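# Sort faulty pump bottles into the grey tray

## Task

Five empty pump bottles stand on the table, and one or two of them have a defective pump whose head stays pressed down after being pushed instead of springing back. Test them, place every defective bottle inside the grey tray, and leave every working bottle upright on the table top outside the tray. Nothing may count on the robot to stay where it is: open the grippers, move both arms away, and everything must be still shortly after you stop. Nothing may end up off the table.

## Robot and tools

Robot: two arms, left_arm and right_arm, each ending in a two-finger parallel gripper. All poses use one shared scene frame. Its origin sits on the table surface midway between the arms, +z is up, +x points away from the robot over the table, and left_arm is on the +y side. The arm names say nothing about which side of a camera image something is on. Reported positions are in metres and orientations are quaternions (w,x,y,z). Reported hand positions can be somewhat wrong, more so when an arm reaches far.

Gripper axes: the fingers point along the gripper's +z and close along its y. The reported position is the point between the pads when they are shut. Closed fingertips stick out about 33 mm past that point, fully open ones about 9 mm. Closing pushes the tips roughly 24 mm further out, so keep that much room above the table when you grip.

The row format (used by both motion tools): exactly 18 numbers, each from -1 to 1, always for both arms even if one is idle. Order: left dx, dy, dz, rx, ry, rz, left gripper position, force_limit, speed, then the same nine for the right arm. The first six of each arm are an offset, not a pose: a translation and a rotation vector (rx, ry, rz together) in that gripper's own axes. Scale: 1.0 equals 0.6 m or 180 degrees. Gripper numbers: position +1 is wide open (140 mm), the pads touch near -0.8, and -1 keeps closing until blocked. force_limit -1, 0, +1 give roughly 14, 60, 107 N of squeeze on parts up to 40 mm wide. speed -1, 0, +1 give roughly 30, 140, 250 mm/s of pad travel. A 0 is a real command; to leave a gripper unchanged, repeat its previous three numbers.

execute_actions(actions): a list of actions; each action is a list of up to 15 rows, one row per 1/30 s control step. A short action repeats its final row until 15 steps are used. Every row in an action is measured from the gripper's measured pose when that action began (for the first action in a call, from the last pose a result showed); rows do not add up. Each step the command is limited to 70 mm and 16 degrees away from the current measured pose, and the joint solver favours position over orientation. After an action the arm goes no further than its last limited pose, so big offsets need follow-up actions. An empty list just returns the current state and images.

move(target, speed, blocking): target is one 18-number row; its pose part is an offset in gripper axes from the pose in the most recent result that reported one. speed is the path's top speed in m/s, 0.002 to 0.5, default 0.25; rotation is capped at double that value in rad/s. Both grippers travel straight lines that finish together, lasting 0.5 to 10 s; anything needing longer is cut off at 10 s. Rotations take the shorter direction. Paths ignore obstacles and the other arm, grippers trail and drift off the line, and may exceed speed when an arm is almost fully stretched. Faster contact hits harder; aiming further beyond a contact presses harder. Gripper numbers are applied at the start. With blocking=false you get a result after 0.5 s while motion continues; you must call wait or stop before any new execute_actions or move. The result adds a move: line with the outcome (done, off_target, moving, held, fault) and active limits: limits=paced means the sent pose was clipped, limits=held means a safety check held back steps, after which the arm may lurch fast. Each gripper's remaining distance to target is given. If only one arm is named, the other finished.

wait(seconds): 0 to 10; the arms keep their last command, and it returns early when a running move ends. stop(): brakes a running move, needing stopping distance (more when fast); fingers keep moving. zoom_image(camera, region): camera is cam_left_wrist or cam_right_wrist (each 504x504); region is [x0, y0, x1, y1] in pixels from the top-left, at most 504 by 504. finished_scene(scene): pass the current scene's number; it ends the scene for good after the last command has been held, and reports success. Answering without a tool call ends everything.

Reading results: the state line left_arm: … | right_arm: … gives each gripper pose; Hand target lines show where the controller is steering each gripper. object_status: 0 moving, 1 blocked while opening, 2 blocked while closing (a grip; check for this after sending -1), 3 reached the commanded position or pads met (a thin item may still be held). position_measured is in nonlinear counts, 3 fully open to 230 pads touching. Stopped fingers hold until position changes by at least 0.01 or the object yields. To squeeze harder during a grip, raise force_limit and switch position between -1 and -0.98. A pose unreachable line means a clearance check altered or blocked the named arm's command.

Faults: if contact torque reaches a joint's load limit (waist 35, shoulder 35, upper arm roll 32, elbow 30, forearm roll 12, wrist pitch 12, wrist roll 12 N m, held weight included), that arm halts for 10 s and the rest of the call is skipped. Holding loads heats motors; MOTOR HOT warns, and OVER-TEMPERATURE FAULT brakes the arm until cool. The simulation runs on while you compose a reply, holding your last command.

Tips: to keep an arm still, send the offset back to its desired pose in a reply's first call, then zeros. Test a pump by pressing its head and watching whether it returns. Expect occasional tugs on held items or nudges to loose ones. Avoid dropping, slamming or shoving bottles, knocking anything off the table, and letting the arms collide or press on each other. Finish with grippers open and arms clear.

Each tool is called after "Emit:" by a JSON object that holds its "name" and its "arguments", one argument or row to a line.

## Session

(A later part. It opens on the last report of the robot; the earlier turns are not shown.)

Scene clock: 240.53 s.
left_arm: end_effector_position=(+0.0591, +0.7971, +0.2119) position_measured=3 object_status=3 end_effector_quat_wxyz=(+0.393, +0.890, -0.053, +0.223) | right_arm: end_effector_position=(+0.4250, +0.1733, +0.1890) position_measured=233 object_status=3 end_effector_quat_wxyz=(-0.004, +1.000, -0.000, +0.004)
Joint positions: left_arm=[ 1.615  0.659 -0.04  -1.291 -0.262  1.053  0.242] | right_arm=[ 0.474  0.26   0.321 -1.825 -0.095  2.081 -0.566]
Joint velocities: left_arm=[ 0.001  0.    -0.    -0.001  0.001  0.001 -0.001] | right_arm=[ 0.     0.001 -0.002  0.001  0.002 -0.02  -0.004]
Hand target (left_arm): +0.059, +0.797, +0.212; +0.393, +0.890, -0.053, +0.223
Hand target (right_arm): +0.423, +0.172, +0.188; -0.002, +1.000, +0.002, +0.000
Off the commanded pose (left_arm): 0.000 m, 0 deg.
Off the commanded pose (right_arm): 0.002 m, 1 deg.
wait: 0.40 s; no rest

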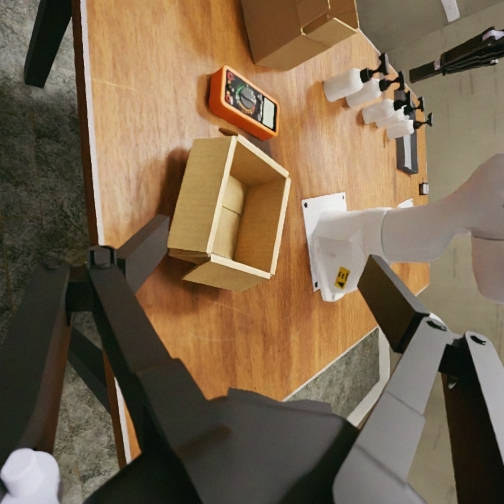

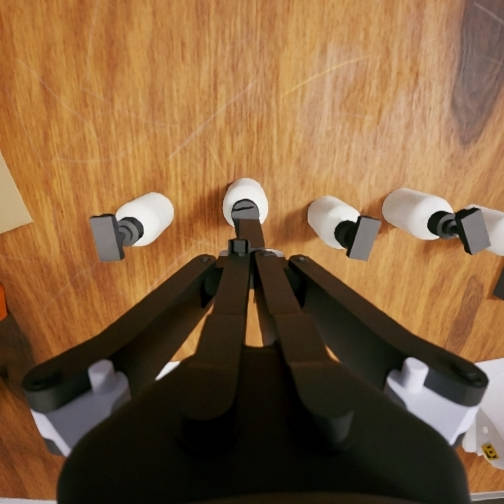

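Emit:
{"name": "move", "arguments": {
  "target": [0,0,0,0,0,0,1,0,0, -0.0283,-0.2087,0,-0.0025,-0.0025,0,-1,0,0.5],
  "speed": 0.3
}}

Emit:
{"name": "zoom_image", "arguments": {
  "camera": "cam_right_wrist",
  "region": [200, 160, 300, 260]
}}

Emit:
{"name": "zoom_image", "arguments": {
  "camera": "cam_left_wrist",
  "region": [330, 30, 450, 130]
}}

Scene clock: 249.37 s.
left_arm: end_effector_position=(+0.0591, +0.7971, +0.2119) position_measured=3 object_status=3 end_effector_quat_wxyz=(+0.393, +0.890, -0.053, +0.223) | right_arm: end_effector_position=(+0.4085, +0.3002, +0.1906) position_measured=233 object_status=3 end_effector_quat_wxyz=(-0.003, +1.000, +0.005, +0.001)
Joint positions: left_arm=[ 1.615  0.659 -0.04  -1.291 -0.262  1.053  0.242] | right_arm=[ 0.683  0.603  0.288 -1.302 -0.169  1.887 -0.433]
Joint velocities: left_arm=[-0.    -0.     0.001  0.    -0.    -0.     0.001] | right_arm=[ 0.005  0.004 -0.001  0.002  0.001 -0.015  0.016]
Hand target (left_arm): +0.059, +0.797, +0.212; +0.393, +0.890, -0.053, +0.223
Hand target (right_arm): +0.408, +0.299, +0.190; -0.000, +1.000, +0.000, -0.000
Off the commanded pose (left_arm): 0.000 m, 0 deg.
Off the commanded pose (right_arm): 0.002 m, 1 deg.
move: done

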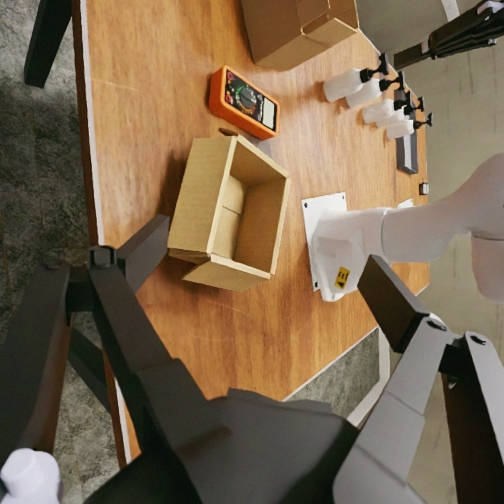

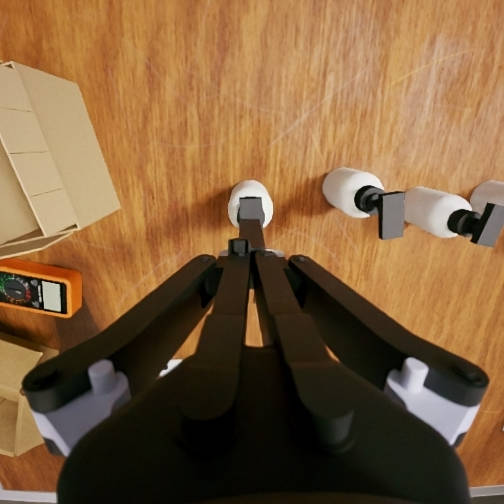

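Region (200, 160, 300, 260) of cam_right_wrist's 504x504 image, scaled by 5.040, with more detail than that image has.

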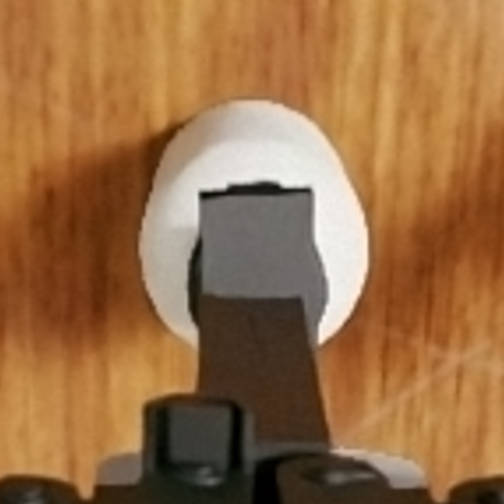

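Region (330, 30, 450, 130) of cam_left_wrist's 504x504 image, scaled by 4.200, with more detail than that image has.

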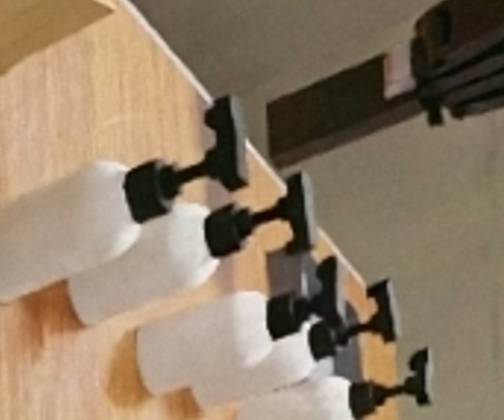

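Emit:
{"name": "execute_actions", "arguments": {
  "actions": [
    [[0,0,0,0,0,0,1,0,0,-0.001,0.003,0.005,-0.002,0,0.003,-1,0,0.5],[0,0,0,0,0,0,1,0,0,-0.001,0.004,0.010,-0.002,0,0.003,-1,0,0.5],[0,0,0,0,0,0,1,0,0,-0.001,0.005,0.015,-0.002,0,0.003,-1,0,0.5],[0,0,0,0,0,0,1,0,0,-0.001,0.005,0.020,-0.002,0,0.003,-1,0,0.5],[0,0,0,0,0,0,1,0,0,-0.001,0.005,0.024,-0.002,0,0.003,-1,0,0.5],[0,0,0,0,0,0,1,0,0,-0.001,0.005,0.028,-0.002,0,0.003,-1,0,0.5],[0,0,0,0,0,0,1,0,0,-0.001,0.005,0.032,-0.002,0,0.003,-1,0,0.5],[0,0,0,0,0,0,1,0,0,-0.001,0.005,0.036,-0.002,0,0.003,-1,0,0.5],[0,0,0,0,0,0,1,0,0,-0.001,0.005,0.040,-0.002,0,0.003,-1,0,0.5],[0,0,0,0,0,0,1,0,0,-0.001,0.005,0.043,-0.002,0,0.003,-1,0,0.5],[0,0,0,0,0,0,1,0,0,-0.001,0.005,0.046,-0.002,0,0.003,-1,0,0.5],[0,0,0,0,0,0,1,0,0,-0.001,0.005,0.049,-0.002,0,0.003,-1,0,0.5],[0,0,0,0,0,0,1,0,0,-0.001,0.005,0.052,-0.002,0,0.003,-1,0,0.5],[0,0,0,0,0,0,1,0,0,-0.001,0.005,0.054,-0.002,0,0.003,-1,0,0.5],[0,0,0,0,0,0,1,0,0,-0.001,0.005,0.056,-0.002,0,0.003,-1,0,0.5]]
  ]
}}

Emit:
{"name": "wait", "arguments": {
  "seconds": 0.3
}}

Emit:
{"name": "zoom_image", "arguments": {
  "camera": "cam_left_wrist",
  "region": [330, 30, 450, 130]
}}

Scene clock: 262.10 s.
left_arm: end_effector_position=(+0.0591, +0.7971, +0.2119) position_measured=3 object_status=3 end_effector_quat_wxyz=(+0.393, +0.890, -0.053, +0.223) | right_arm: end_effector_position=(+0.4045, +0.2955, +0.1615) position_measured=233 object_status=3 end_effector_quat_wxyz=(+0.004, +1.000, +0.003, -0.003)
Joint positions: left_arm=[ 1.615  0.659 -0.04  -1.291 -0.262  1.053  0.242] | right_arm=[ 0.683  0.614  0.283 -1.355 -0.17   1.935 -0.424]
Joint velocities: left_arm=[-0.001  0.001 -0.001 -0.     0.001 -0.     0.002] | right_arm=[-0.     0.033 -0.013 -0.062 -0.006  0.101  0.006]
Hand target (left_arm): +0.059, +0.797, +0.212; +0.393, +0.890, -0.053, +0.223
Hand target (right_arm): +0.408, +0.297, +0.157; +0.001, +1.000, +0.000, +0.001
Off the commanded pose (left_arm): 0.000 m, 0 deg.
Off the commanded pose (right_arm): 0.006 m, 1 deg.

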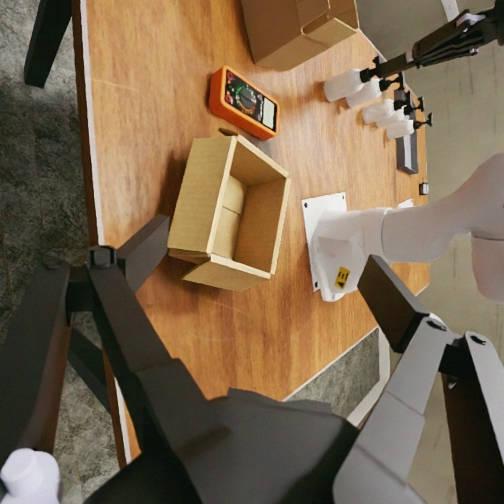

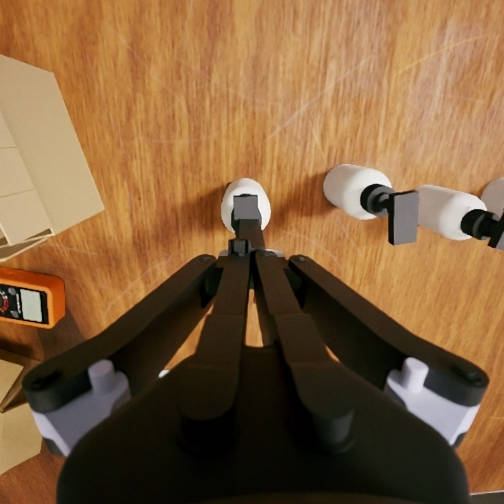

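Scene clock: 262.40 s.
left_arm: end_effector_position=(+0.0591, +0.7971, +0.2119) position_measured=3 object_status=3 end_effector_quat_wxyz=(+0.393, +0.890, -0.053, +0.223) | right_arm: end_effector_position=(+0.4059, +0.2978, +0.1597) position_measured=233 object_status=3 end_effector_quat_wxyz=(+0.000, +1.000, +0.003, -0.001)
Joint positions: left_arm=[ 1.615  0.659 -0.04  -1.291 -0.262  1.053  0.242] | right_arm=[ 0.683  0.616  0.282 -1.359 -0.171  1.949 -0.423]
Joint velocities: left_arm=[ 0.001 -0.001  0.001 -0.002  0.     0.    -0.   ] | right_arm=[ 0.002 -0.001  0.    -0.004 -0.     0.017  0.002]
Hand target (left_arm): +0.059, +0.797, +0.212; +0.393, +0.890, -0.053, +0.223
Hand target (right_arm): +0.408, +0.297, +0.157; +0.001, +1.000, +0.000, +0.001
Off the commanded pose (left_arm): 0.000 m, 0 deg.
Off the commanded pose (right_arm): 0.003 m, 0 deg.
wait: 0.30 s; no rest

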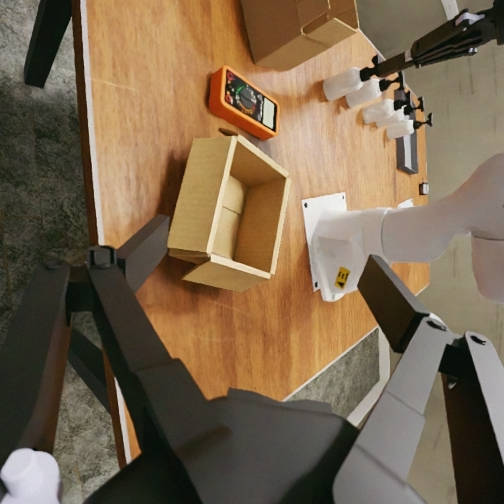

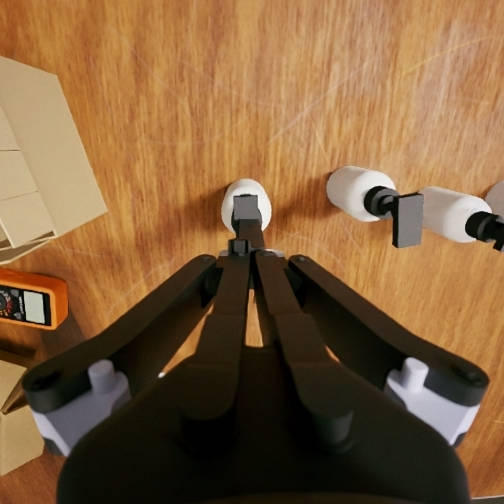

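Region (330, 30, 450, 130) of cam_left_wrist's 504x504 image, scaled by 4.200, with more detail than that image has.

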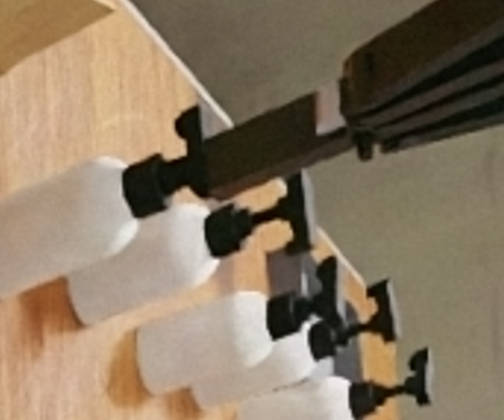

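Emit:
{"name": "execute_actions", "arguments": {
  "actions": [
    [[0,0,0,0,0,0,1,0,0,0.001,0,0.002,0,0,0,-1,0,0.5],[0,0,0,0,0,0,1,0,0,0.001,0,-0.002,0,0,0,-1,0,0.5],[0,0,0,0,0,0,1,0,0,0.001,0,-0.006,0,0,0,-1,0,0.5],[0,0,0,0,0,0,1,0,0,0.001,0,-0.010,0,0,0,-1,0,0.5],[0,0,0,0,0,0,1,0,0,0.002,0,-0.014,0,0,0,0.25,0,1],[0,0,0,0,0,0,1,0,0,0.002,0,-0.017,0,0,0,0.25,0,1],[0,0,0,0,0,0,1,0,0,0.002,0,-0.019,0,0,0,0.25,0,1],[0,0,0,0,0,0,1,0,0,0.002,0,-0.020,0,0,0,0.25,0,1]]
  ]
}}

Emit:
{"name": "wait", "arguments": {
  "seconds": 0.2
}}

Emit:
{"name": "zoom_image", "arguments": {
  "camera": "cam_left_wrist",
  "region": [330, 30, 450, 130]
}}

Scene clock: 282.07 s.
left_arm: end_effector_position=(+0.0591, +0.7971, +0.2119) position_measured=3 object_status=3 end_effector_quat_wxyz=(+0.393, +0.890, -0.053, +0.223) | right_arm: end_effector_position=(+0.4088, +0.2985, +0.1711) position_measured=108 object_status=0 end_effector_quat_wxyz=(-0.001, +1.000, +0.001, +0.001)
Joint positions: left_arm=[ 1.615  0.659 -0.04  -1.291 -0.262  1.053  0.242] | right_arm=[ 0.683  0.61   0.282 -1.339 -0.171  1.929 -0.423]
Joint velocities: left_arm=[ 0.001 -0.    -0.    -0.     0.001 -0.     0.002] | right_arm=[-0.     0.001 -0.001  0.004 -0.001 -0.018  0.001]
Hand target (left_arm): +0.059, +0.797, +0.212; +0.393, +0.890, -0.053, +0.223
Hand target (right_arm): +0.407, +0.298, +0.172; +0.000, +1.000, +0.003, -0.001
Off the commanded pose (left_arm): 0.000 m, 0 deg.
Off the commanded pose (right_arm): 0.002 m, 0 deg.

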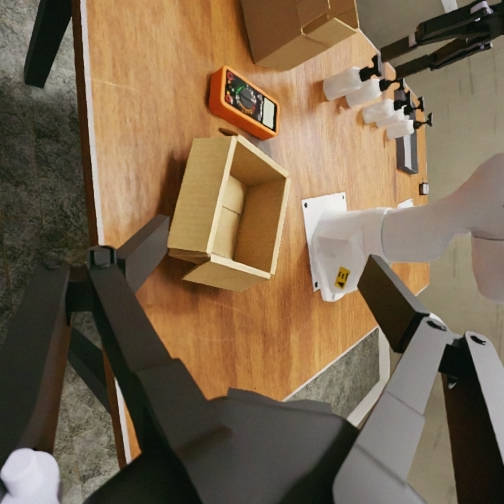

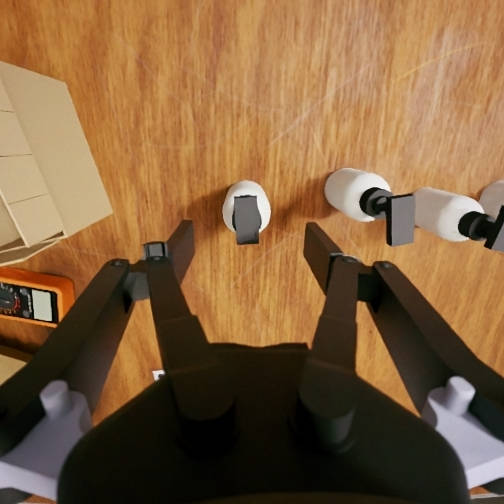

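Scene clock: 282.27 s.
left_arm: end_effector_position=(+0.0591, +0.7971, +0.2119) position_measured=3 object_status=3 end_effector_quat_wxyz=(+0.393, +0.890, -0.053, +0.223) | right_arm: end_effector_position=(+0.4085, +0.2979, +0.1709) position_measured=98 object_status=3 end_effector_quat_wxyz=(-0.000, +1.000, +0.001, +0.000)
Joint positions: left_arm=[ 1.615  0.659 -0.04  -1.291 -0.262  1.053  0.242] | right_arm=[ 0.683  0.61   0.282 -1.339 -0.171  1.927 -0.423]
Joint velocities: left_arm=[ 0.001 -0.    -0.001 -0.001 -0.     0.    -0.001] | right_arm=[-0.     0.     0.    -0.     0.    -0.006  0.001]
Hand target (left_arm): +0.059, +0.797, +0.212; +0.393, +0.890, -0.053, +0.223
Hand target (right_arm): +0.407, +0.298, +0.172; +0.000, +1.000, +0.003, -0.001
Off the commanded pose (left_arm): 0.000 m, 0 deg.
Off the commanded pose (right_arm): 0.002 m, 0 deg.
wait: 0.20 s; at rest by 0.17 s

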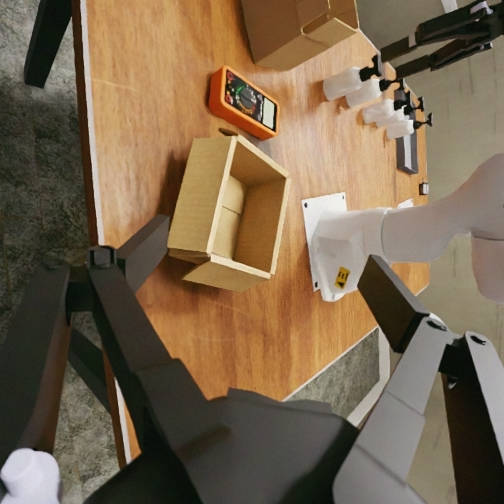

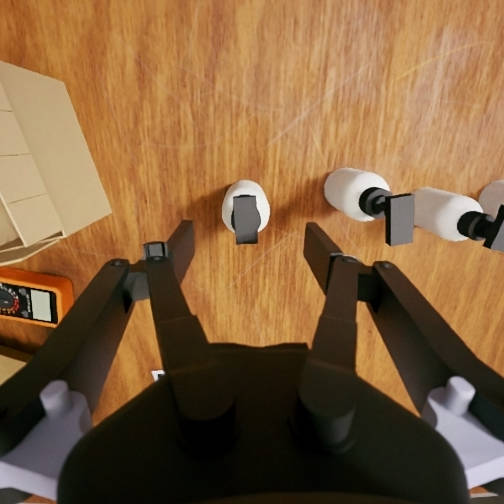

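Region (330, 30, 450, 130) of cam_left_wrist's 504x504 image, scaled by 4.200, with more detail than that image has.

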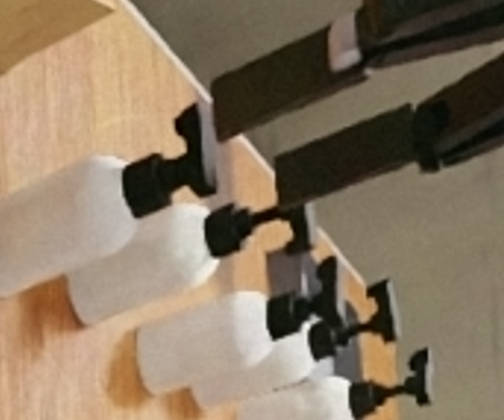

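Emit:
{"name": "move", "arguments": {
  "target": [0,0,0,0,0,0,1,0,0, 0.005,-0.0033,0.1817,0,0,0,0.12,0,1],
  "speed": 0.25
}}

Scene clock: 291.43 s.
left_arm: end_effector_position=(+0.0591, +0.7971, +0.2119) position_measured=3 object_status=3 end_effector_quat_wxyz=(+0.393, +0.890, -0.053, +0.223) | right_arm: end_effector_position=(+0.4094, +0.2978, +0.0598) position_measured=114 object_status=3 end_effector_quat_wxyz=(+0.003, +1.000, +0.003, -0.003)
Joint positions: left_arm=[ 1.615  0.659 -0.04  -1.291 -0.262  1.053  0.242] | right_arm=[ 0.689  0.73   0.259 -1.429 -0.199  2.125 -0.411]
Joint velocities: left_arm=[-0.001 -0.     0.001  0.001 -0.     0.     0.   ] | right_arm=[-0.     0.002 -0.004  0.     0.001  0.01   0.001]
Hand target (left_arm): +0.059, +0.797, +0.212; +0.393, +0.890, -0.053, +0.223
Hand target (right_arm): +0.412, +0.300, +0.062; -0.000, +1.000, +0.001, +0.001
Off the commanded pose (left_arm): 0.000 m, 0 deg.
Off the commanded pose (right_arm): 0.004 m, 1 deg.
move: off_target (right_arm)

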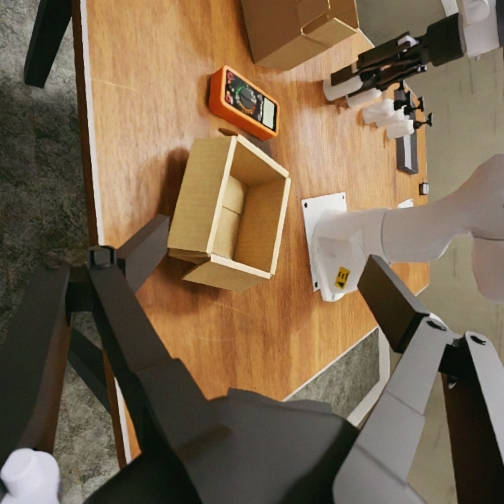

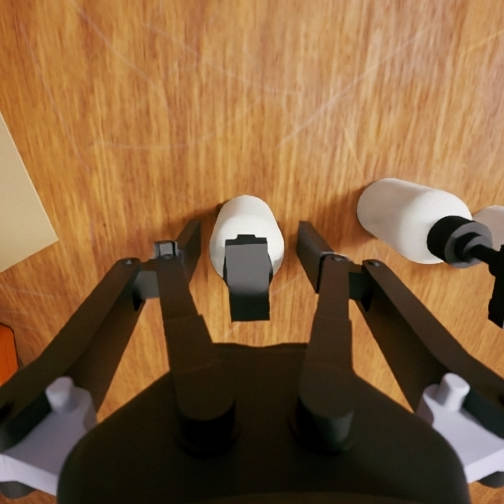

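Emit:
{"name": "execute_actions", "arguments": {
  "actions": [
    [[0,0,0,0,0,0,1,0,0,0.004,-0.0035,-0.003,0.002,0.002,0,-1,-0.2,0.2]]
  ]
}}

Scene clock: 293.60 s.
left_arm: end_effector_position=(+0.0591, +0.7971, +0.2119) position_measured=3 object_status=3 end_effector_quat_wxyz=(+0.393, +0.890, -0.053, +0.223) | right_arm: end_effector_position=(+0.4100, +0.2987, +0.0604) position_measured=159 object_status=2 end_effector_quat_wxyz=(+0.001, +1.000, +0.002, -0.002)
Joint positions: left_arm=[ 1.615  0.659 -0.04  -1.291 -0.262  1.053  0.242] | right_arm=[ 0.69   0.73   0.258 -1.428 -0.199  2.128 -0.41 ]
Joint velocities: left_arm=[-0.001  0.     0.001  0.     0.001 -0.     0.001] | right_arm=[-0.001  0.001 -0.    -0.    -0.002  0.    -0.001]
Hand target (left_arm): +0.059, +0.797, +0.212; +0.393, +0.890, -0.053, +0.223
Hand target (right_arm): +0.412, +0.300, +0.062; -0.000, +1.000, +0.003, +0.000
Off the commanded pose (left_arm): 0.000 m, 0 deg.
Off the commanded pose (right_arm): 0.002 m, 0 deg.

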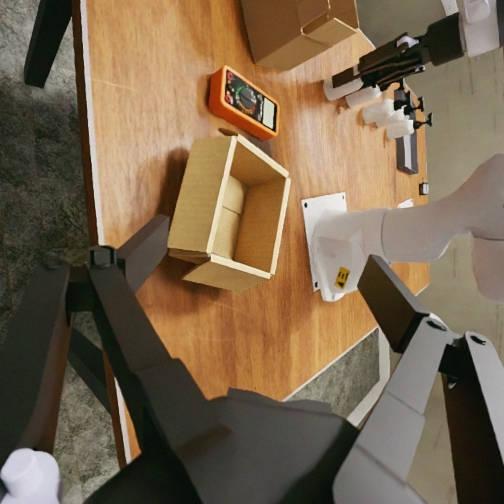

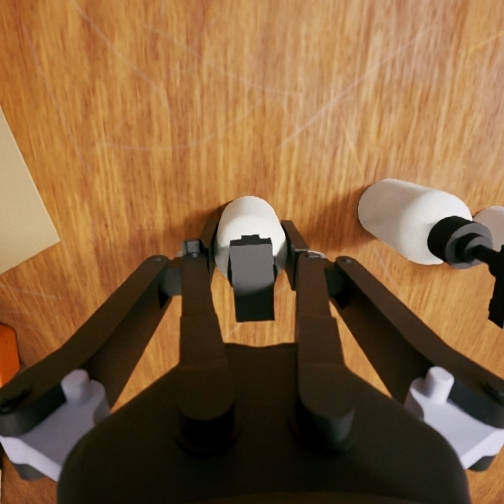

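Emit:
{"name": "execute_actions", "arguments": {
  "actions": [
    [[0,0,0,0,0,0,1,0,0,0,0,-0.0036,0,0,0,-1,-0.2,0.2],[0,0,0,0,0,0,1,0,0,0,0,-0.0138,0,0,0,-1,-0.2,0.2],[0,0,0,0,0,0,1,0,0,0,0,-0.0295,0,0,0,-1,-0.2,0.2],[0,0,0,0,0,0,1,0,0,0,0,-0.0497,0,0,0,-1,-0.2,0.2],[0,0,0,0,0,0,1,0,0,0,0,-0.0734,0,0,0,-1,-0.2,0.2],[0,0,0,0,0,0,1,0,0,0,0,-0.0997,0,0,0,-1,-0.2,0.2],[0,0,0,0,0,0,1,0,0,0,0,-0.1276,0,0,0,-1,-0.2,0.2],[0,0,0,0,0,0,1,0,0,0,0,-0.1557,0,0,0,-1,-0.2,0.2],[0,0,0,0,0,0,1,0,0,0,0,-0.1836,0,0,0,-1,-0.2,0.2],[0,0,0,0,0,0,1,0,0,0,0.002,-0.2099,0,0,0,-1,-0.2,0.2],[0,0,0,0,0,0,1,0,0,0.001,0.006,-0.2336,0,0,0,-1,-0.2,0.2],[0,0,0,0,0,0,1,0,0,0.002,0.013,-0.2539,0,0,0,-1,-0.2,0.2],[0,0,0,0,0,0,1,0,0,0.003,0.022,-0.2695,0,0,0,-1,-0.2,0.2],[0,0,0,0,0,0,1,0,0,0.005,0.034,-0.2797,0,0,0,-1,-0.2,0.2],[0,0,0,0,0,0,1,0,0,0.007,0.05,-0.2833,0,0,0,-1,-0.2,0.2]]
  ]
}}

Scene clock: 332.87 s.
left_arm: end_effector_position=(+0.0591, +0.7971, +0.2119) position_measured=3 object_status=3 end_effector_quat_wxyz=(+0.393, +0.890, -0.053, +0.223) | right_arm: end_effector_position=(+0.4201, +0.3045, +0.2222) position_measured=159 object_status=2 end_effector_quat_wxyz=(-0.028, +0.999, -0.004, +0.015)
Joint positions: left_arm=[ 1.615  0.659 -0.04  -1.291 -0.262  1.053  0.242] | right_arm=[ 0.674  0.555  0.282 -1.311 -0.157  1.909 -0.43 ]
Joint velocities: left_arm=[-0.001  0.001 -0.    -0.001  0.001 -0.001  0.002] | right_arm=[-0.191 -0.665  0.031 -0.211  0.144 -0.441 -0.11 ]
Hand target (left_arm): +0.059, +0.797, +0.212; +0.393, +0.890, -0.053, +0.223
Hand target (right_arm): +0.415, +0.273, +0.229; +0.000, +1.000, +0.002, -0.003
Off the commanded pose (left_arm): 0.000 m, 0 deg.
Off the commanded pose (right_arm): 0.037 m, 4 deg.

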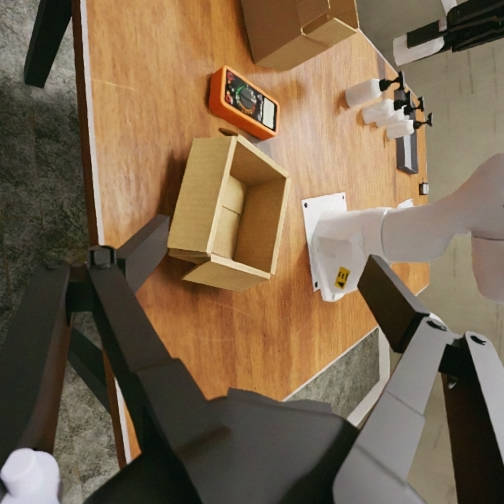

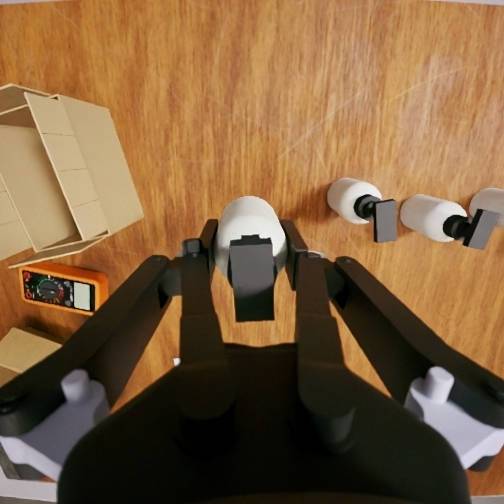

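Emit:
{"name": "execute_actions", "arguments": {
  "actions": []
}}

Scene clock: 334.60 s.
left_arm: end_effector_position=(+0.0591, +0.7971, +0.2119) position_measured=3 object_status=3 end_effector_quat_wxyz=(+0.393, +0.890, -0.053, +0.223) | right_arm: end_effector_position=(+0.4165, +0.2740, +0.2295) position_measured=159 object_status=2 end_effector_quat_wxyz=(-0.001, +1.000, +0.001, -0.000)
Joint positions: left_arm=[ 1.615  0.659 -0.04  -1.291 -0.262  1.053  0.242] | right_arm=[ 0.652  0.517  0.282 -1.336 -0.141  1.834 -0.463]
Joint velocities: left_arm=[ 0.    -0.001 -0.001 -0.001  0.    -0.    -0.001] | right_arm=[ 0.     0.    -0.    -0.     0.     0.001  0.001]
Hand target (left_arm): +0.059, +0.797, +0.212; +0.393, +0.890, -0.053, +0.223
Hand target (right_arm): +0.415, +0.273, +0.229; +0.000, +1.000, +0.002, -0.003
Off the commanded pose (left_arm): 0.000 m, 0 deg.
Off the commanded pose (right_arm): 0.005 m, 0 deg.

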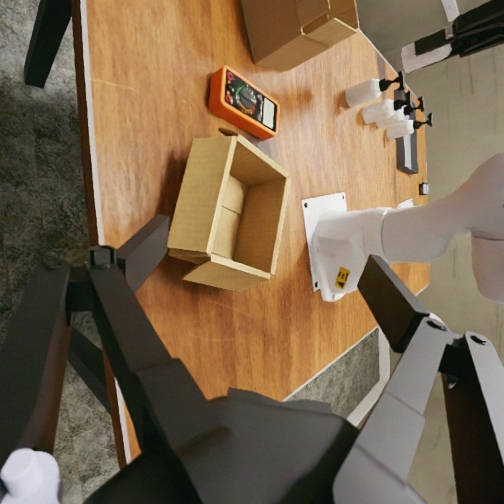

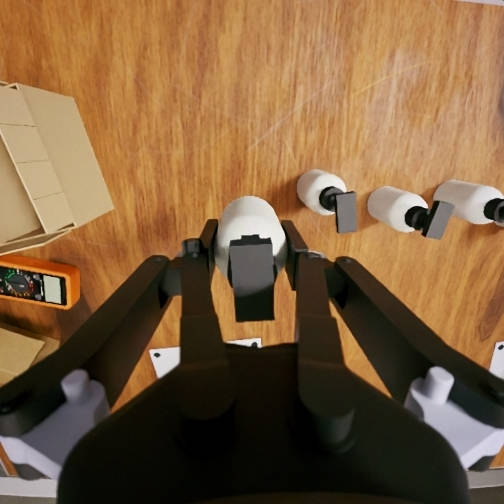

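Emit:
{"name": "move", "arguments": {
  "target": [0,0,0,0,0,0,1,0,0, 0.156,0.993,0.007,0,0,0.25,-1,-0.2,0.2],
  "speed": 0.5
}}

Scene clock: 345.67 s.
left_arm: end_effector_position=(+0.0591, +0.7971, +0.2119) position_measured=3 object_status=3 end_effector_quat_wxyz=(+0.393, +0.890, -0.053, +0.223) | right_arm: end_effector_position=(+0.5055, -0.3208, +0.2237) position_measured=159 object_status=2 end_effector_quat_wxyz=(-0.002, +0.921, -0.389, -0.003)
Joint positions: left_arm=[ 1.615  0.659 -0.04  -1.291 -0.262  1.053  0.242] | right_arm=[ 0.102 -0.305 -0.239 -2.379 -0.074  2.077 -0.689]
Joint velocities: left_arm=[-0.001  0.001 -0.002 -0.001  0.     0.     0.   ] | right_arm=[ 0.001 -0.001  0.    -0.     0.001 -0.    -0.03 ]
Hand target (left_arm): +0.059, +0.797, +0.212; +0.393, +0.890, -0.053, +0.223
Hand target (right_arm): +0.508, -0.322, +0.224; -0.002, +0.924, -0.382, -0.001
Off the commanded pose (left_arm): 0.000 m, 0 deg.
Off the commanded pose (right_arm): 0.006 m, 1 deg.
move: off_target (right_arm)

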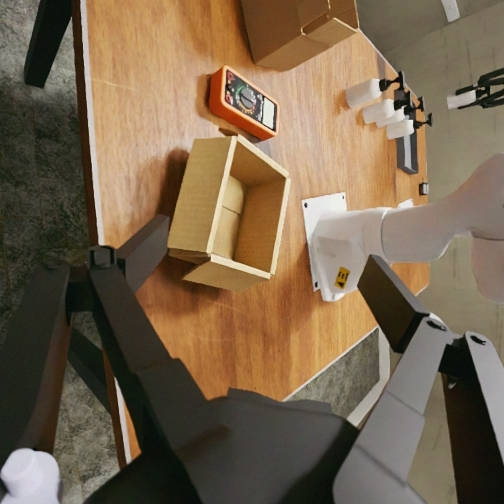

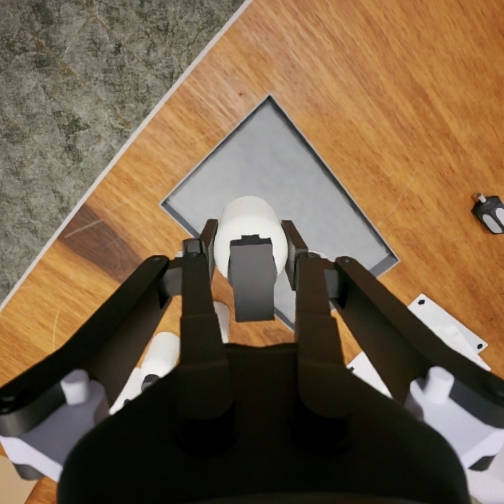

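Emit:
{"name": "move", "arguments": {
  "target": [0,0,0,0,0,0,1,0,0, 0,0,0.255,0,0,0,-1,-0.2,0.2],
  "speed": 0.3
}}

Emit:
{"name": "zoom_image", "arguments": {
  "camera": "cam_left_wrist",
  "region": [370, 60, 490, 180]
}}

Scene clock: 351.57 s.
left_arm: end_effector_position=(+0.0591, +0.7971, +0.2119) position_measured=3 object_status=3 end_effector_quat_wxyz=(+0.393, +0.890, -0.053, +0.223) | right_arm: end_effector_position=(+0.5022, -0.3213, +0.0702) position_measured=159 object_status=2 end_effector_quat_wxyz=(+0.001, +0.920, -0.391, -0.005)
Joint positions: left_arm=[ 1.615  0.659 -0.04  -1.291 -0.262  1.053  0.242] | right_arm=[ 0.107 -0.046 -0.26  -2.559 -0.015  2.504 -0.733]
Joint velocities: left_arm=[ 0.     0.001  0.    -0.    -0.001 -0.001  0.   ] | right_arm=[ 0.001  0.001  0.001  0.001  0.004  0.013 -0.012]
Hand target (left_arm): +0.059, +0.797, +0.212; +0.393, +0.890, -0.053, +0.223
Hand target (right_arm): +0.505, -0.321, +0.071; -0.001, +0.921, -0.389, -0.003
Off the commanded pose (left_arm): 0.000 m, 0 deg.
Off the commanded pose (right_arm): 0.003 m, 1 deg.
move: done

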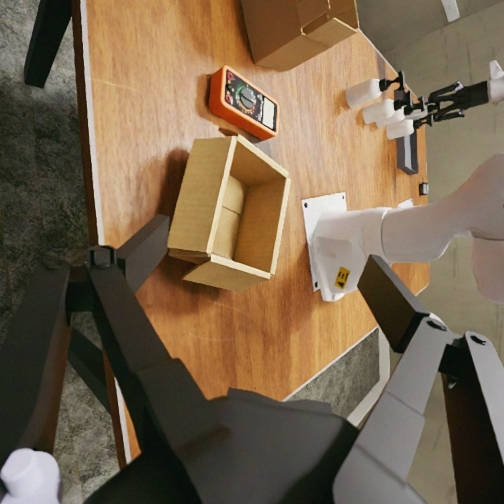

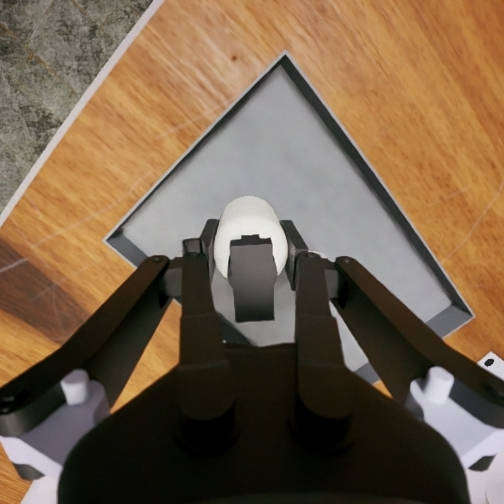

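Region (370, 60, 490, 180) of cam_left_wrist's 504x504 image, scaled by 4.200, with more detail than that image has.

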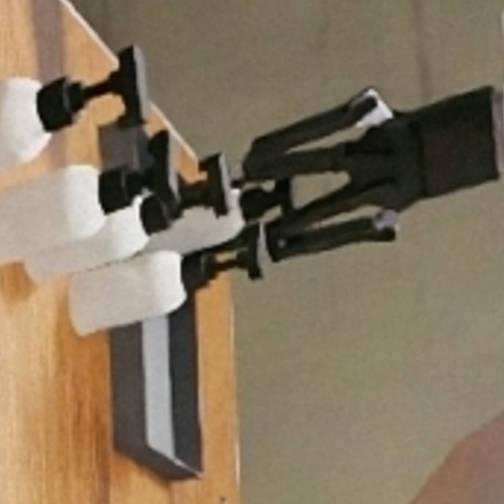

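Emit:
{"name": "execute_actions", "arguments": {
  "actions": [
    [[0,0,0,0,0,0,1,0,0,0.002,-0.002,0.001,0,0,0,-1,-0.2,0.2],[0,0,0,0,0,0,1,0,0,0.002,-0.002,0.0025,0,0,0,-1,-0.2,0.2],[0,0,0,0,0,0,1,0,0,0.002,-0.002,0.004,0,0,0,-1,-0.2,0.2],[0,0,0,0,0,0,1,0,0,0.002,-0.002,0.0055,0,0,0,-1,-0.2,0.2],[0,0,0,0,0,0,1,0,0,0.002,-0.002,0.007,0,0,0,-1,-0.2,0.2],[0,0,0,0,0,0,1,0,0,0.002,-0.002,0.0085,0,0,0,-1,-0.2,0.2],[0,0,0,0,0,0,1,0,0,0.002,-0.002,0.010,0,0,0,-1,-0.2,0.2],[0,0,0,0,0,0,1,0,0,0.002,-0.002,0.011,0,0,0,-1,-0.2,0.2],[0,0,0,0,0,0,1,0,0,0.002,-0.002,0.012,0,0,0,-1,-0.2,0.2]]
  ]
}}

Scene clock: 356.07 s.
left_arm: end_effector_position=(+0.0591, +0.7971, +0.2119) position_measured=3 object_status=3 end_effector_quat_wxyz=(+0.393, +0.890, -0.053, +0.223) | right_arm: end_effector_position=(+0.5025, -0.3221, +0.0632) position_measured=159 object_status=2 end_effector_quat_wxyz=(+0.003, +0.920, -0.392, -0.007)
Joint positions: left_arm=[ 1.615  0.659 -0.04  -1.291 -0.262  1.053  0.242] | right_arm=[ 0.107 -0.025 -0.26  -2.557 -0.01   2.518 -0.736]
Joint velocities: left_arm=[-0.001 -0.001 -0.001 -0.001 -0.     0.     0.002] | right_arm=[-0.     0.001  0.    -0.001  0.004  0.014  0.002]
Hand target (left_arm): +0.059, +0.797, +0.212; +0.393, +0.890, -0.053, +0.223
Hand target (right_arm): +0.504, -0.321, +0.063; +0.001, +0.920, -0.391, -0.005
Off the commanded pose (left_arm): 0.000 m, 0 deg.
Off the commanded pose (right_arm): 0.002 m, 0 deg.

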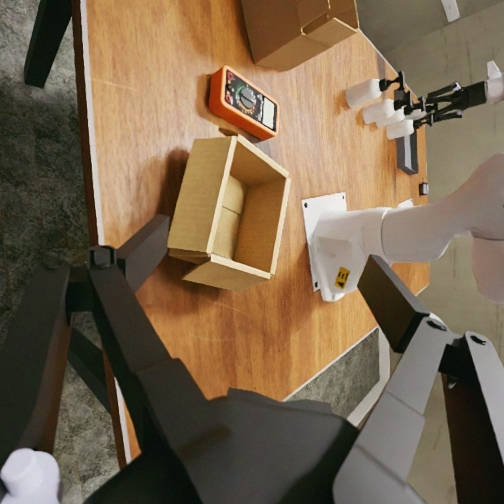

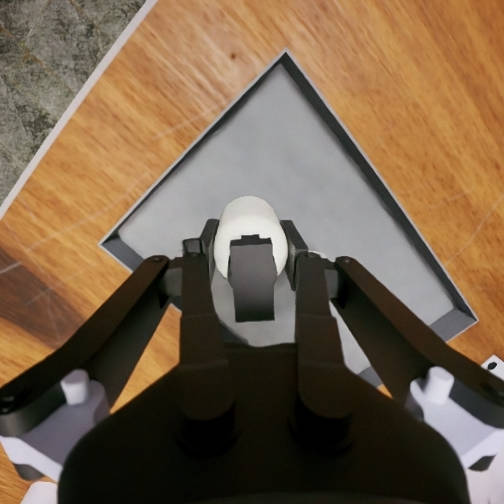

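Emit:
{"name": "execute_actions", "arguments": {
  "actions": [
    [[0,0,0,0,0,0,1,0,0,0,0,0.002,0,0,0,-1,-0.2,0.2],[0,0,0,0,0,0,1,0,0,0,0,0.004,0,0,0,-1,-0.2,0.2],[0,0,0,0,0,0,1,0,0,0,0,0.004,0,0,0,-1,-0.2,0.2],[0,0,0,0,0,0,1,0,0,0,0,0.004,0,0,0,0.08,0,1],[0,0,0,0,0,0,1,0,0,0,0,0.004,0,0,0,0.08,0,1],[0,0,0,0,0,0,1,0,0,0,0,0.004,0,0,0,0.08,0,1],[0,0,0,0,0,0,1,0,0,0,0,0.004,0,0,0,0.08,0,1],[0,0,0,0,0,0,1,0,0,0,0,0.0014,0,0,0,0.08,0,1],[0,0,0,0,0,0,1,0,0,0,0,-0.006,0,0,0,0.08,0,1],[0,0,0,0,0,0,1,0,0,0,0,-0.0175,0,0,0,0.08,0,1],[0,0,0,0,0,0,1,0,0,0,0,-0.0324,0,0,0,0.08,0,1],[0,0,0,0,0,0,1,0,0,0,0,-0.0501,0,0,0,0.08,0,1],[0,0,0,0,0,0,1,0,0,0,0,-0.0697,0,0,0,0.08,0,1],[0,0,0,0,0,0,1,0,0,0,0,-0.0907,0,0,0,0.08,0,1],[0,0,0,0,0,0,1,0,0,0,0,-0.1127,0,0,0,0.08,0,1]]
  ]
}}

Scene clock: 374.27 s.
left_arm: end_effector_position=(+0.0591, +0.7971, +0.2119) position_measured=3 object_status=3 end_effector_quat_wxyz=(+0.393, +0.890, -0.053, +0.223) | right_arm: end_effector_position=(+0.5114, -0.3205, +0.1012) position_measured=119 object_status=0 end_effector_quat_wxyz=(-0.005, +0.922, -0.387, +0.004)
Joint positions: left_arm=[ 1.615  0.659 -0.04  -1.291 -0.262  1.053  0.242] | right_arm=[ 0.106 -0.106 -0.259 -2.533 -0.033  2.442 -0.728]
Joint velocities: left_arm=[-0.     0.     0.001 -0.     0.001  0.     0.001] | right_arm=[-0.017 -0.66   0.007  0.277 -0.155 -0.58   0.067]
Hand target (left_arm): +0.059, +0.797, +0.212; +0.393, +0.890, -0.053, +0.223
Hand target (right_arm): +0.505, -0.323, +0.126; +0.002, +0.920, -0.392, -0.005
Off the commanded pose (left_arm): 0.000 m, 0 deg.
Off the commanded pose (right_arm): 0.031 m, 2 deg.

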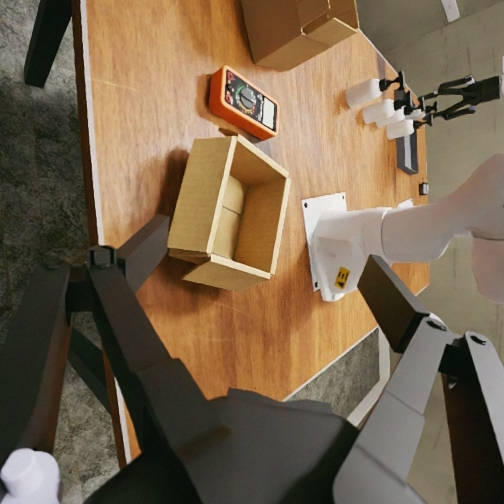

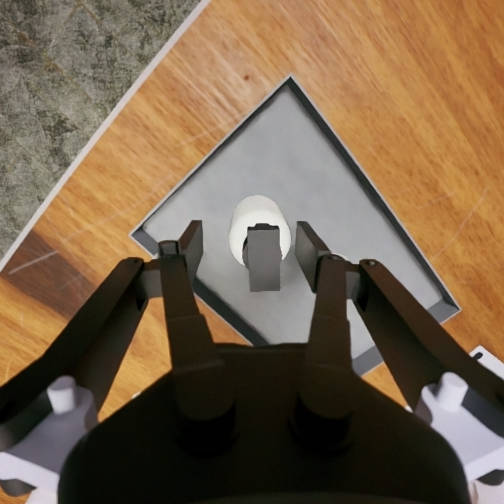

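Emit:
{"name": "execute_actions", "arguments": {
  "actions": []
}}

Scene clock: 379.27 s.
left_arm: end_effector_position=(+0.0591, +0.7971, +0.2119) position_measured=3 object_status=3 end_effector_quat_wxyz=(+0.393, +0.890, -0.053, +0.223) | right_arm: end_effector_position=(+0.5068, -0.3224, +0.1270) position_measured=119 object_status=3 end_effector_quat_wxyz=(-0.001, +0.920, -0.391, -0.003)
Joint positions: left_arm=[ 1.615  0.659 -0.04  -1.291 -0.262  1.053  0.242] | right_arm=[ 0.104 -0.161 -0.259 -2.508 -0.052  2.347 -0.707]
Joint velocities: left_arm=[ 0.001  0.001 -0.    -0.     0.001  0.     0.   ] | right_arm=[ 0.002 -0.001 -0.     0.     0.001  0.001  0.001]
Hand target (left_arm): +0.059, +0.797, +0.212; +0.393, +0.890, -0.053, +0.223
Hand target (right_arm): +0.505, -0.323, +0.126; +0.002, +0.920, -0.392, -0.005
Off the commanded pose (left_arm): 0.000 m, 0 deg.
Off the commanded pose (right_arm): 0.005 m, 1 deg.

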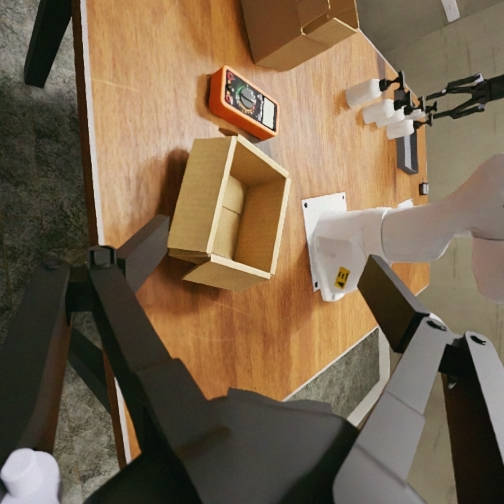

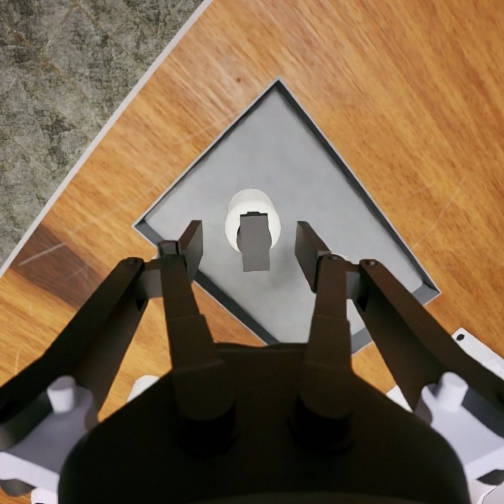

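Emit:
{"name": "execute_actions", "arguments": {
  "actions": [
    [[0,0,0,0,0,0,1,0,0,0,0,-0.0033,0,0,0,0.08,0,1],[0,0,0,0,0,0,1,0,0,0,0,-0.0121,0,0,0,0.08,0,1],[0,0,0,0,0,0,1,0,0,0,0,-0.0252,0,0,0,0.08,0,1],[0,0,0,0,0,0,1,0,0,0,0,-0.0411,0,0,0,0.08,0,1],[0,0,0,0,0,0,1,0,0,-0.002,-0.001,-0.0583,0,0,-0.001,0.08,0,1],[0,0,0,0,0,0,1,0,0,-0.007,-0.004,-0.0756,0,0,-0.002,0.08,0,1],[0,0,0,0,0,0,1,0,0,-0.0145,-0.008,-0.0915,0,0,-0.005,0.08,0,1],[0,0,0,0,0,0,1,0,0,-0.026,-0.015,-0.1046,0,0,-0.009,0.08,0,1],[0,0,0,0,0,0,1,0,0,-0.041,-0.023,-0.1134,0,0,-0.014,0.08,0,1],[0,0,0,0,0,0,1,0,0,-0.058,-0.0335,-0.1167,0,0,-0.021,0.08,0,1],[0,0,0,0,0,0,1,0,0,-0.078,-0.045,-0.1167,0,0,-0.028,0.08,0,1],[0,0,0,0,0,0,1,0,0,-0.099,-0.057,-0.1167,0,0,-0.035,0.08,0,1],[0,0,0,0,0,0,1,0,0,-0.119,-0.069,-0.1167,0,0,-0.042,0.08,0,1],[0,0,0,0,0,0,1,0,0,-0.139,-0.080,-0.1167,0,0,-0.049,0.08,0,1],[0,0,0,0,0,0,1,0,0,-0.160,-0.092,-0.1167,0,0,-0.057,0.08,0,1]],
    [[0,0,0,0,0,0,1,0,0,-0.064,-0.048,-0.005,0,0,-0.025,0.08,0,1],[0,0,0,0,0,0,1,0,0,-0.083,-0.062,-0.005,0,0,-0.032,0.08,0,1],[0,0,0,0,0,0,1,0,0,-0.102,-0.077,-0.005,0,0,-0.039,0.08,0,1],[0,0,0,0,0,0,1,0,0,-0.121,-0.091,-0.005,0,0,-0.046,0.08,0,1],[0,0,0,0,0,0,1,0,0,-0.139,-0.105,-0.005,0,0,-0.053,0.08,0,1],[0,0,0,0,0,0,1,0,0,-0.158,-0.119,-0.005,0,0,-0.061,0.08,0,1],[0,0,0,0,0,0,1,0,0,-0.177,-0.133,-0.005,0,0,-0.068,0.08,0,1],[0,0,0,0,0,0,1,0,0,-0.196,-0.147,-0.005,0,0,-0.075,0.08,0,1],[0,0,0,0,0,0,1,0,0,-0.214,-0.161,-0.005,0,0,-0.082,0.08,0,1],[0,0,0,0,0,0,1,0,0,-0.233,-0.175,-0.005,0,0,-0.089,0.08,0,1],[0,0,0,0,0,0,1,0,0,-0.252,-0.189,-0.005,0,0,-0.097,0.08,0,1],[0,0,0,0,0,0,1,0,0,-0.268,-0.2015,-0.005,0,0,-0.103,0.08,0,1],[0,0,0,0,0,0,1,0,0,-0.284,-0.214,-0.005,0,0,-0.109,0.08,0,1],[0,0,0,0,0,0,1,0,0,-0.297,-0.224,-0.005,0,0,-0.114,0.08,0,1],[0,0,0,0,0,0,1,0,0,-0.308,-0.232,-0.005,0,0,-0.118,0.08,0,1]]
  ]
}}

Scene clock: 398.73 s.
left_arm: end_effector_position=(+0.0591, +0.7971, +0.2119) position_measured=3 object_status=3 end_effector_quat_wxyz=(+0.393, +0.890, -0.053, +0.223) | right_arm: end_effector_position=(+0.4470, -0.0488, +0.2040) position_measured=119 object_status=3 end_effector_quat_wxyz=(-0.007, +0.989, -0.146, +0.018)
Joint positions: left_arm=[ 1.615  0.659 -0.04  -1.291 -0.262  1.053  0.242] | right_arm=[ 0.396 -0.208  0.065 -2.354 -0.002  2.183 -0.643]
Joint velocities: left_arm=[ 0.     0.001 -0.    -0.    -0.001 -0.     0.001] | right_arm=[0.309 0.358 0.346 0.364 0.049 0.001 0.096]
Hand target (left_arm): +0.059, +0.797, +0.212; +0.393, +0.890, -0.053, +0.223
Hand target (right_arm): +0.439, -0.026, +0.203; -0.008, +0.990, -0.143, +0.014
Off the commanded pose (left_arm): 0.000 m, 0 deg.
Off the commanded pose (right_arm): 0.025 m, 0 deg.

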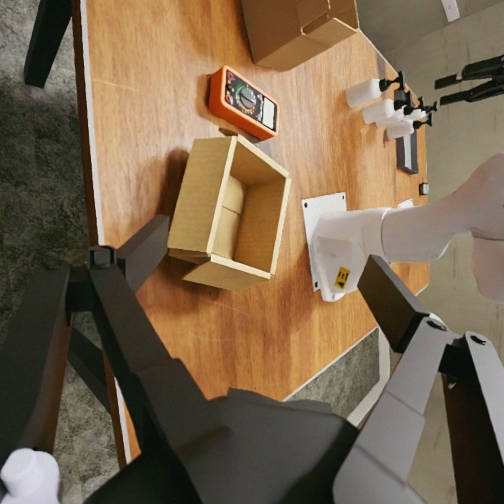

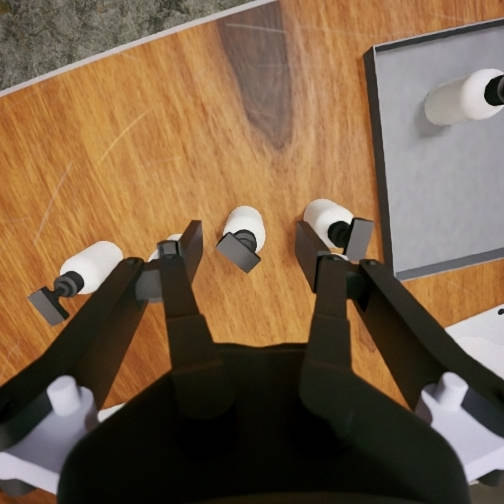

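Emit:
{"name": "execute_actions", "arguments": {
  "actions": []
}}

Scene clock: 400.03 s.
left_arm: end_effector_position=(+0.0591, +0.7971, +0.2119) position_measured=3 object_status=3 end_effector_quat_wxyz=(+0.393, +0.890, -0.053, +0.223) | right_arm: end_effector_position=(+0.4393, -0.0255, +0.2034) position_measured=119 object_status=3 end_effector_quat_wxyz=(-0.008, +0.990, -0.139, +0.016)
Joint positions: left_arm=[ 1.615  0.659 -0.04  -1.291 -0.262  1.053  0.242] | right_arm=[ 0.418 -0.182  0.089 -2.327  0.004  2.18  -0.615]
Joint velocities: left_arm=[-0.001  0.001 -0.001 -0.001  0.001  0.    -0.001] | right_arm=[ 0.001 -0.    -0.001  0.    -0.     0.001  0.   ]
Hand target (left_arm): +0.059, +0.797, +0.212; +0.393, +0.890, -0.053, +0.223
Hand target (right_arm): +0.439, -0.026, +0.203; -0.008, +0.990, -0.143, +0.014
Off the commanded pose (left_arm): 0.000 m, 0 deg.
Off the commanded pose (right_arm): 0.001 m, 1 deg.

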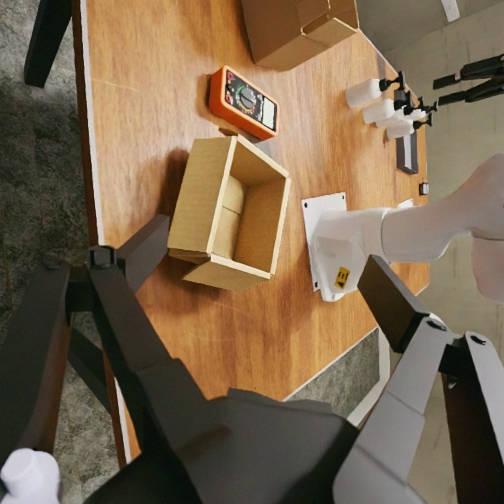

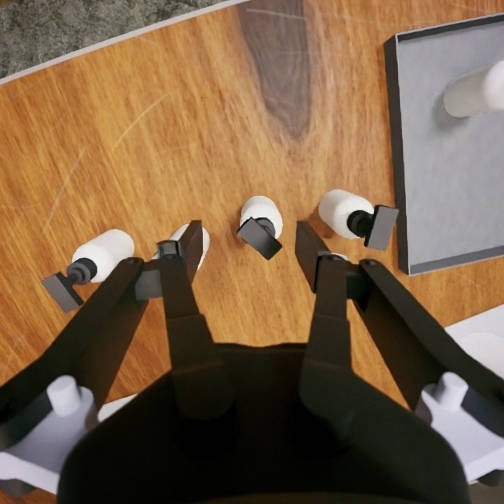

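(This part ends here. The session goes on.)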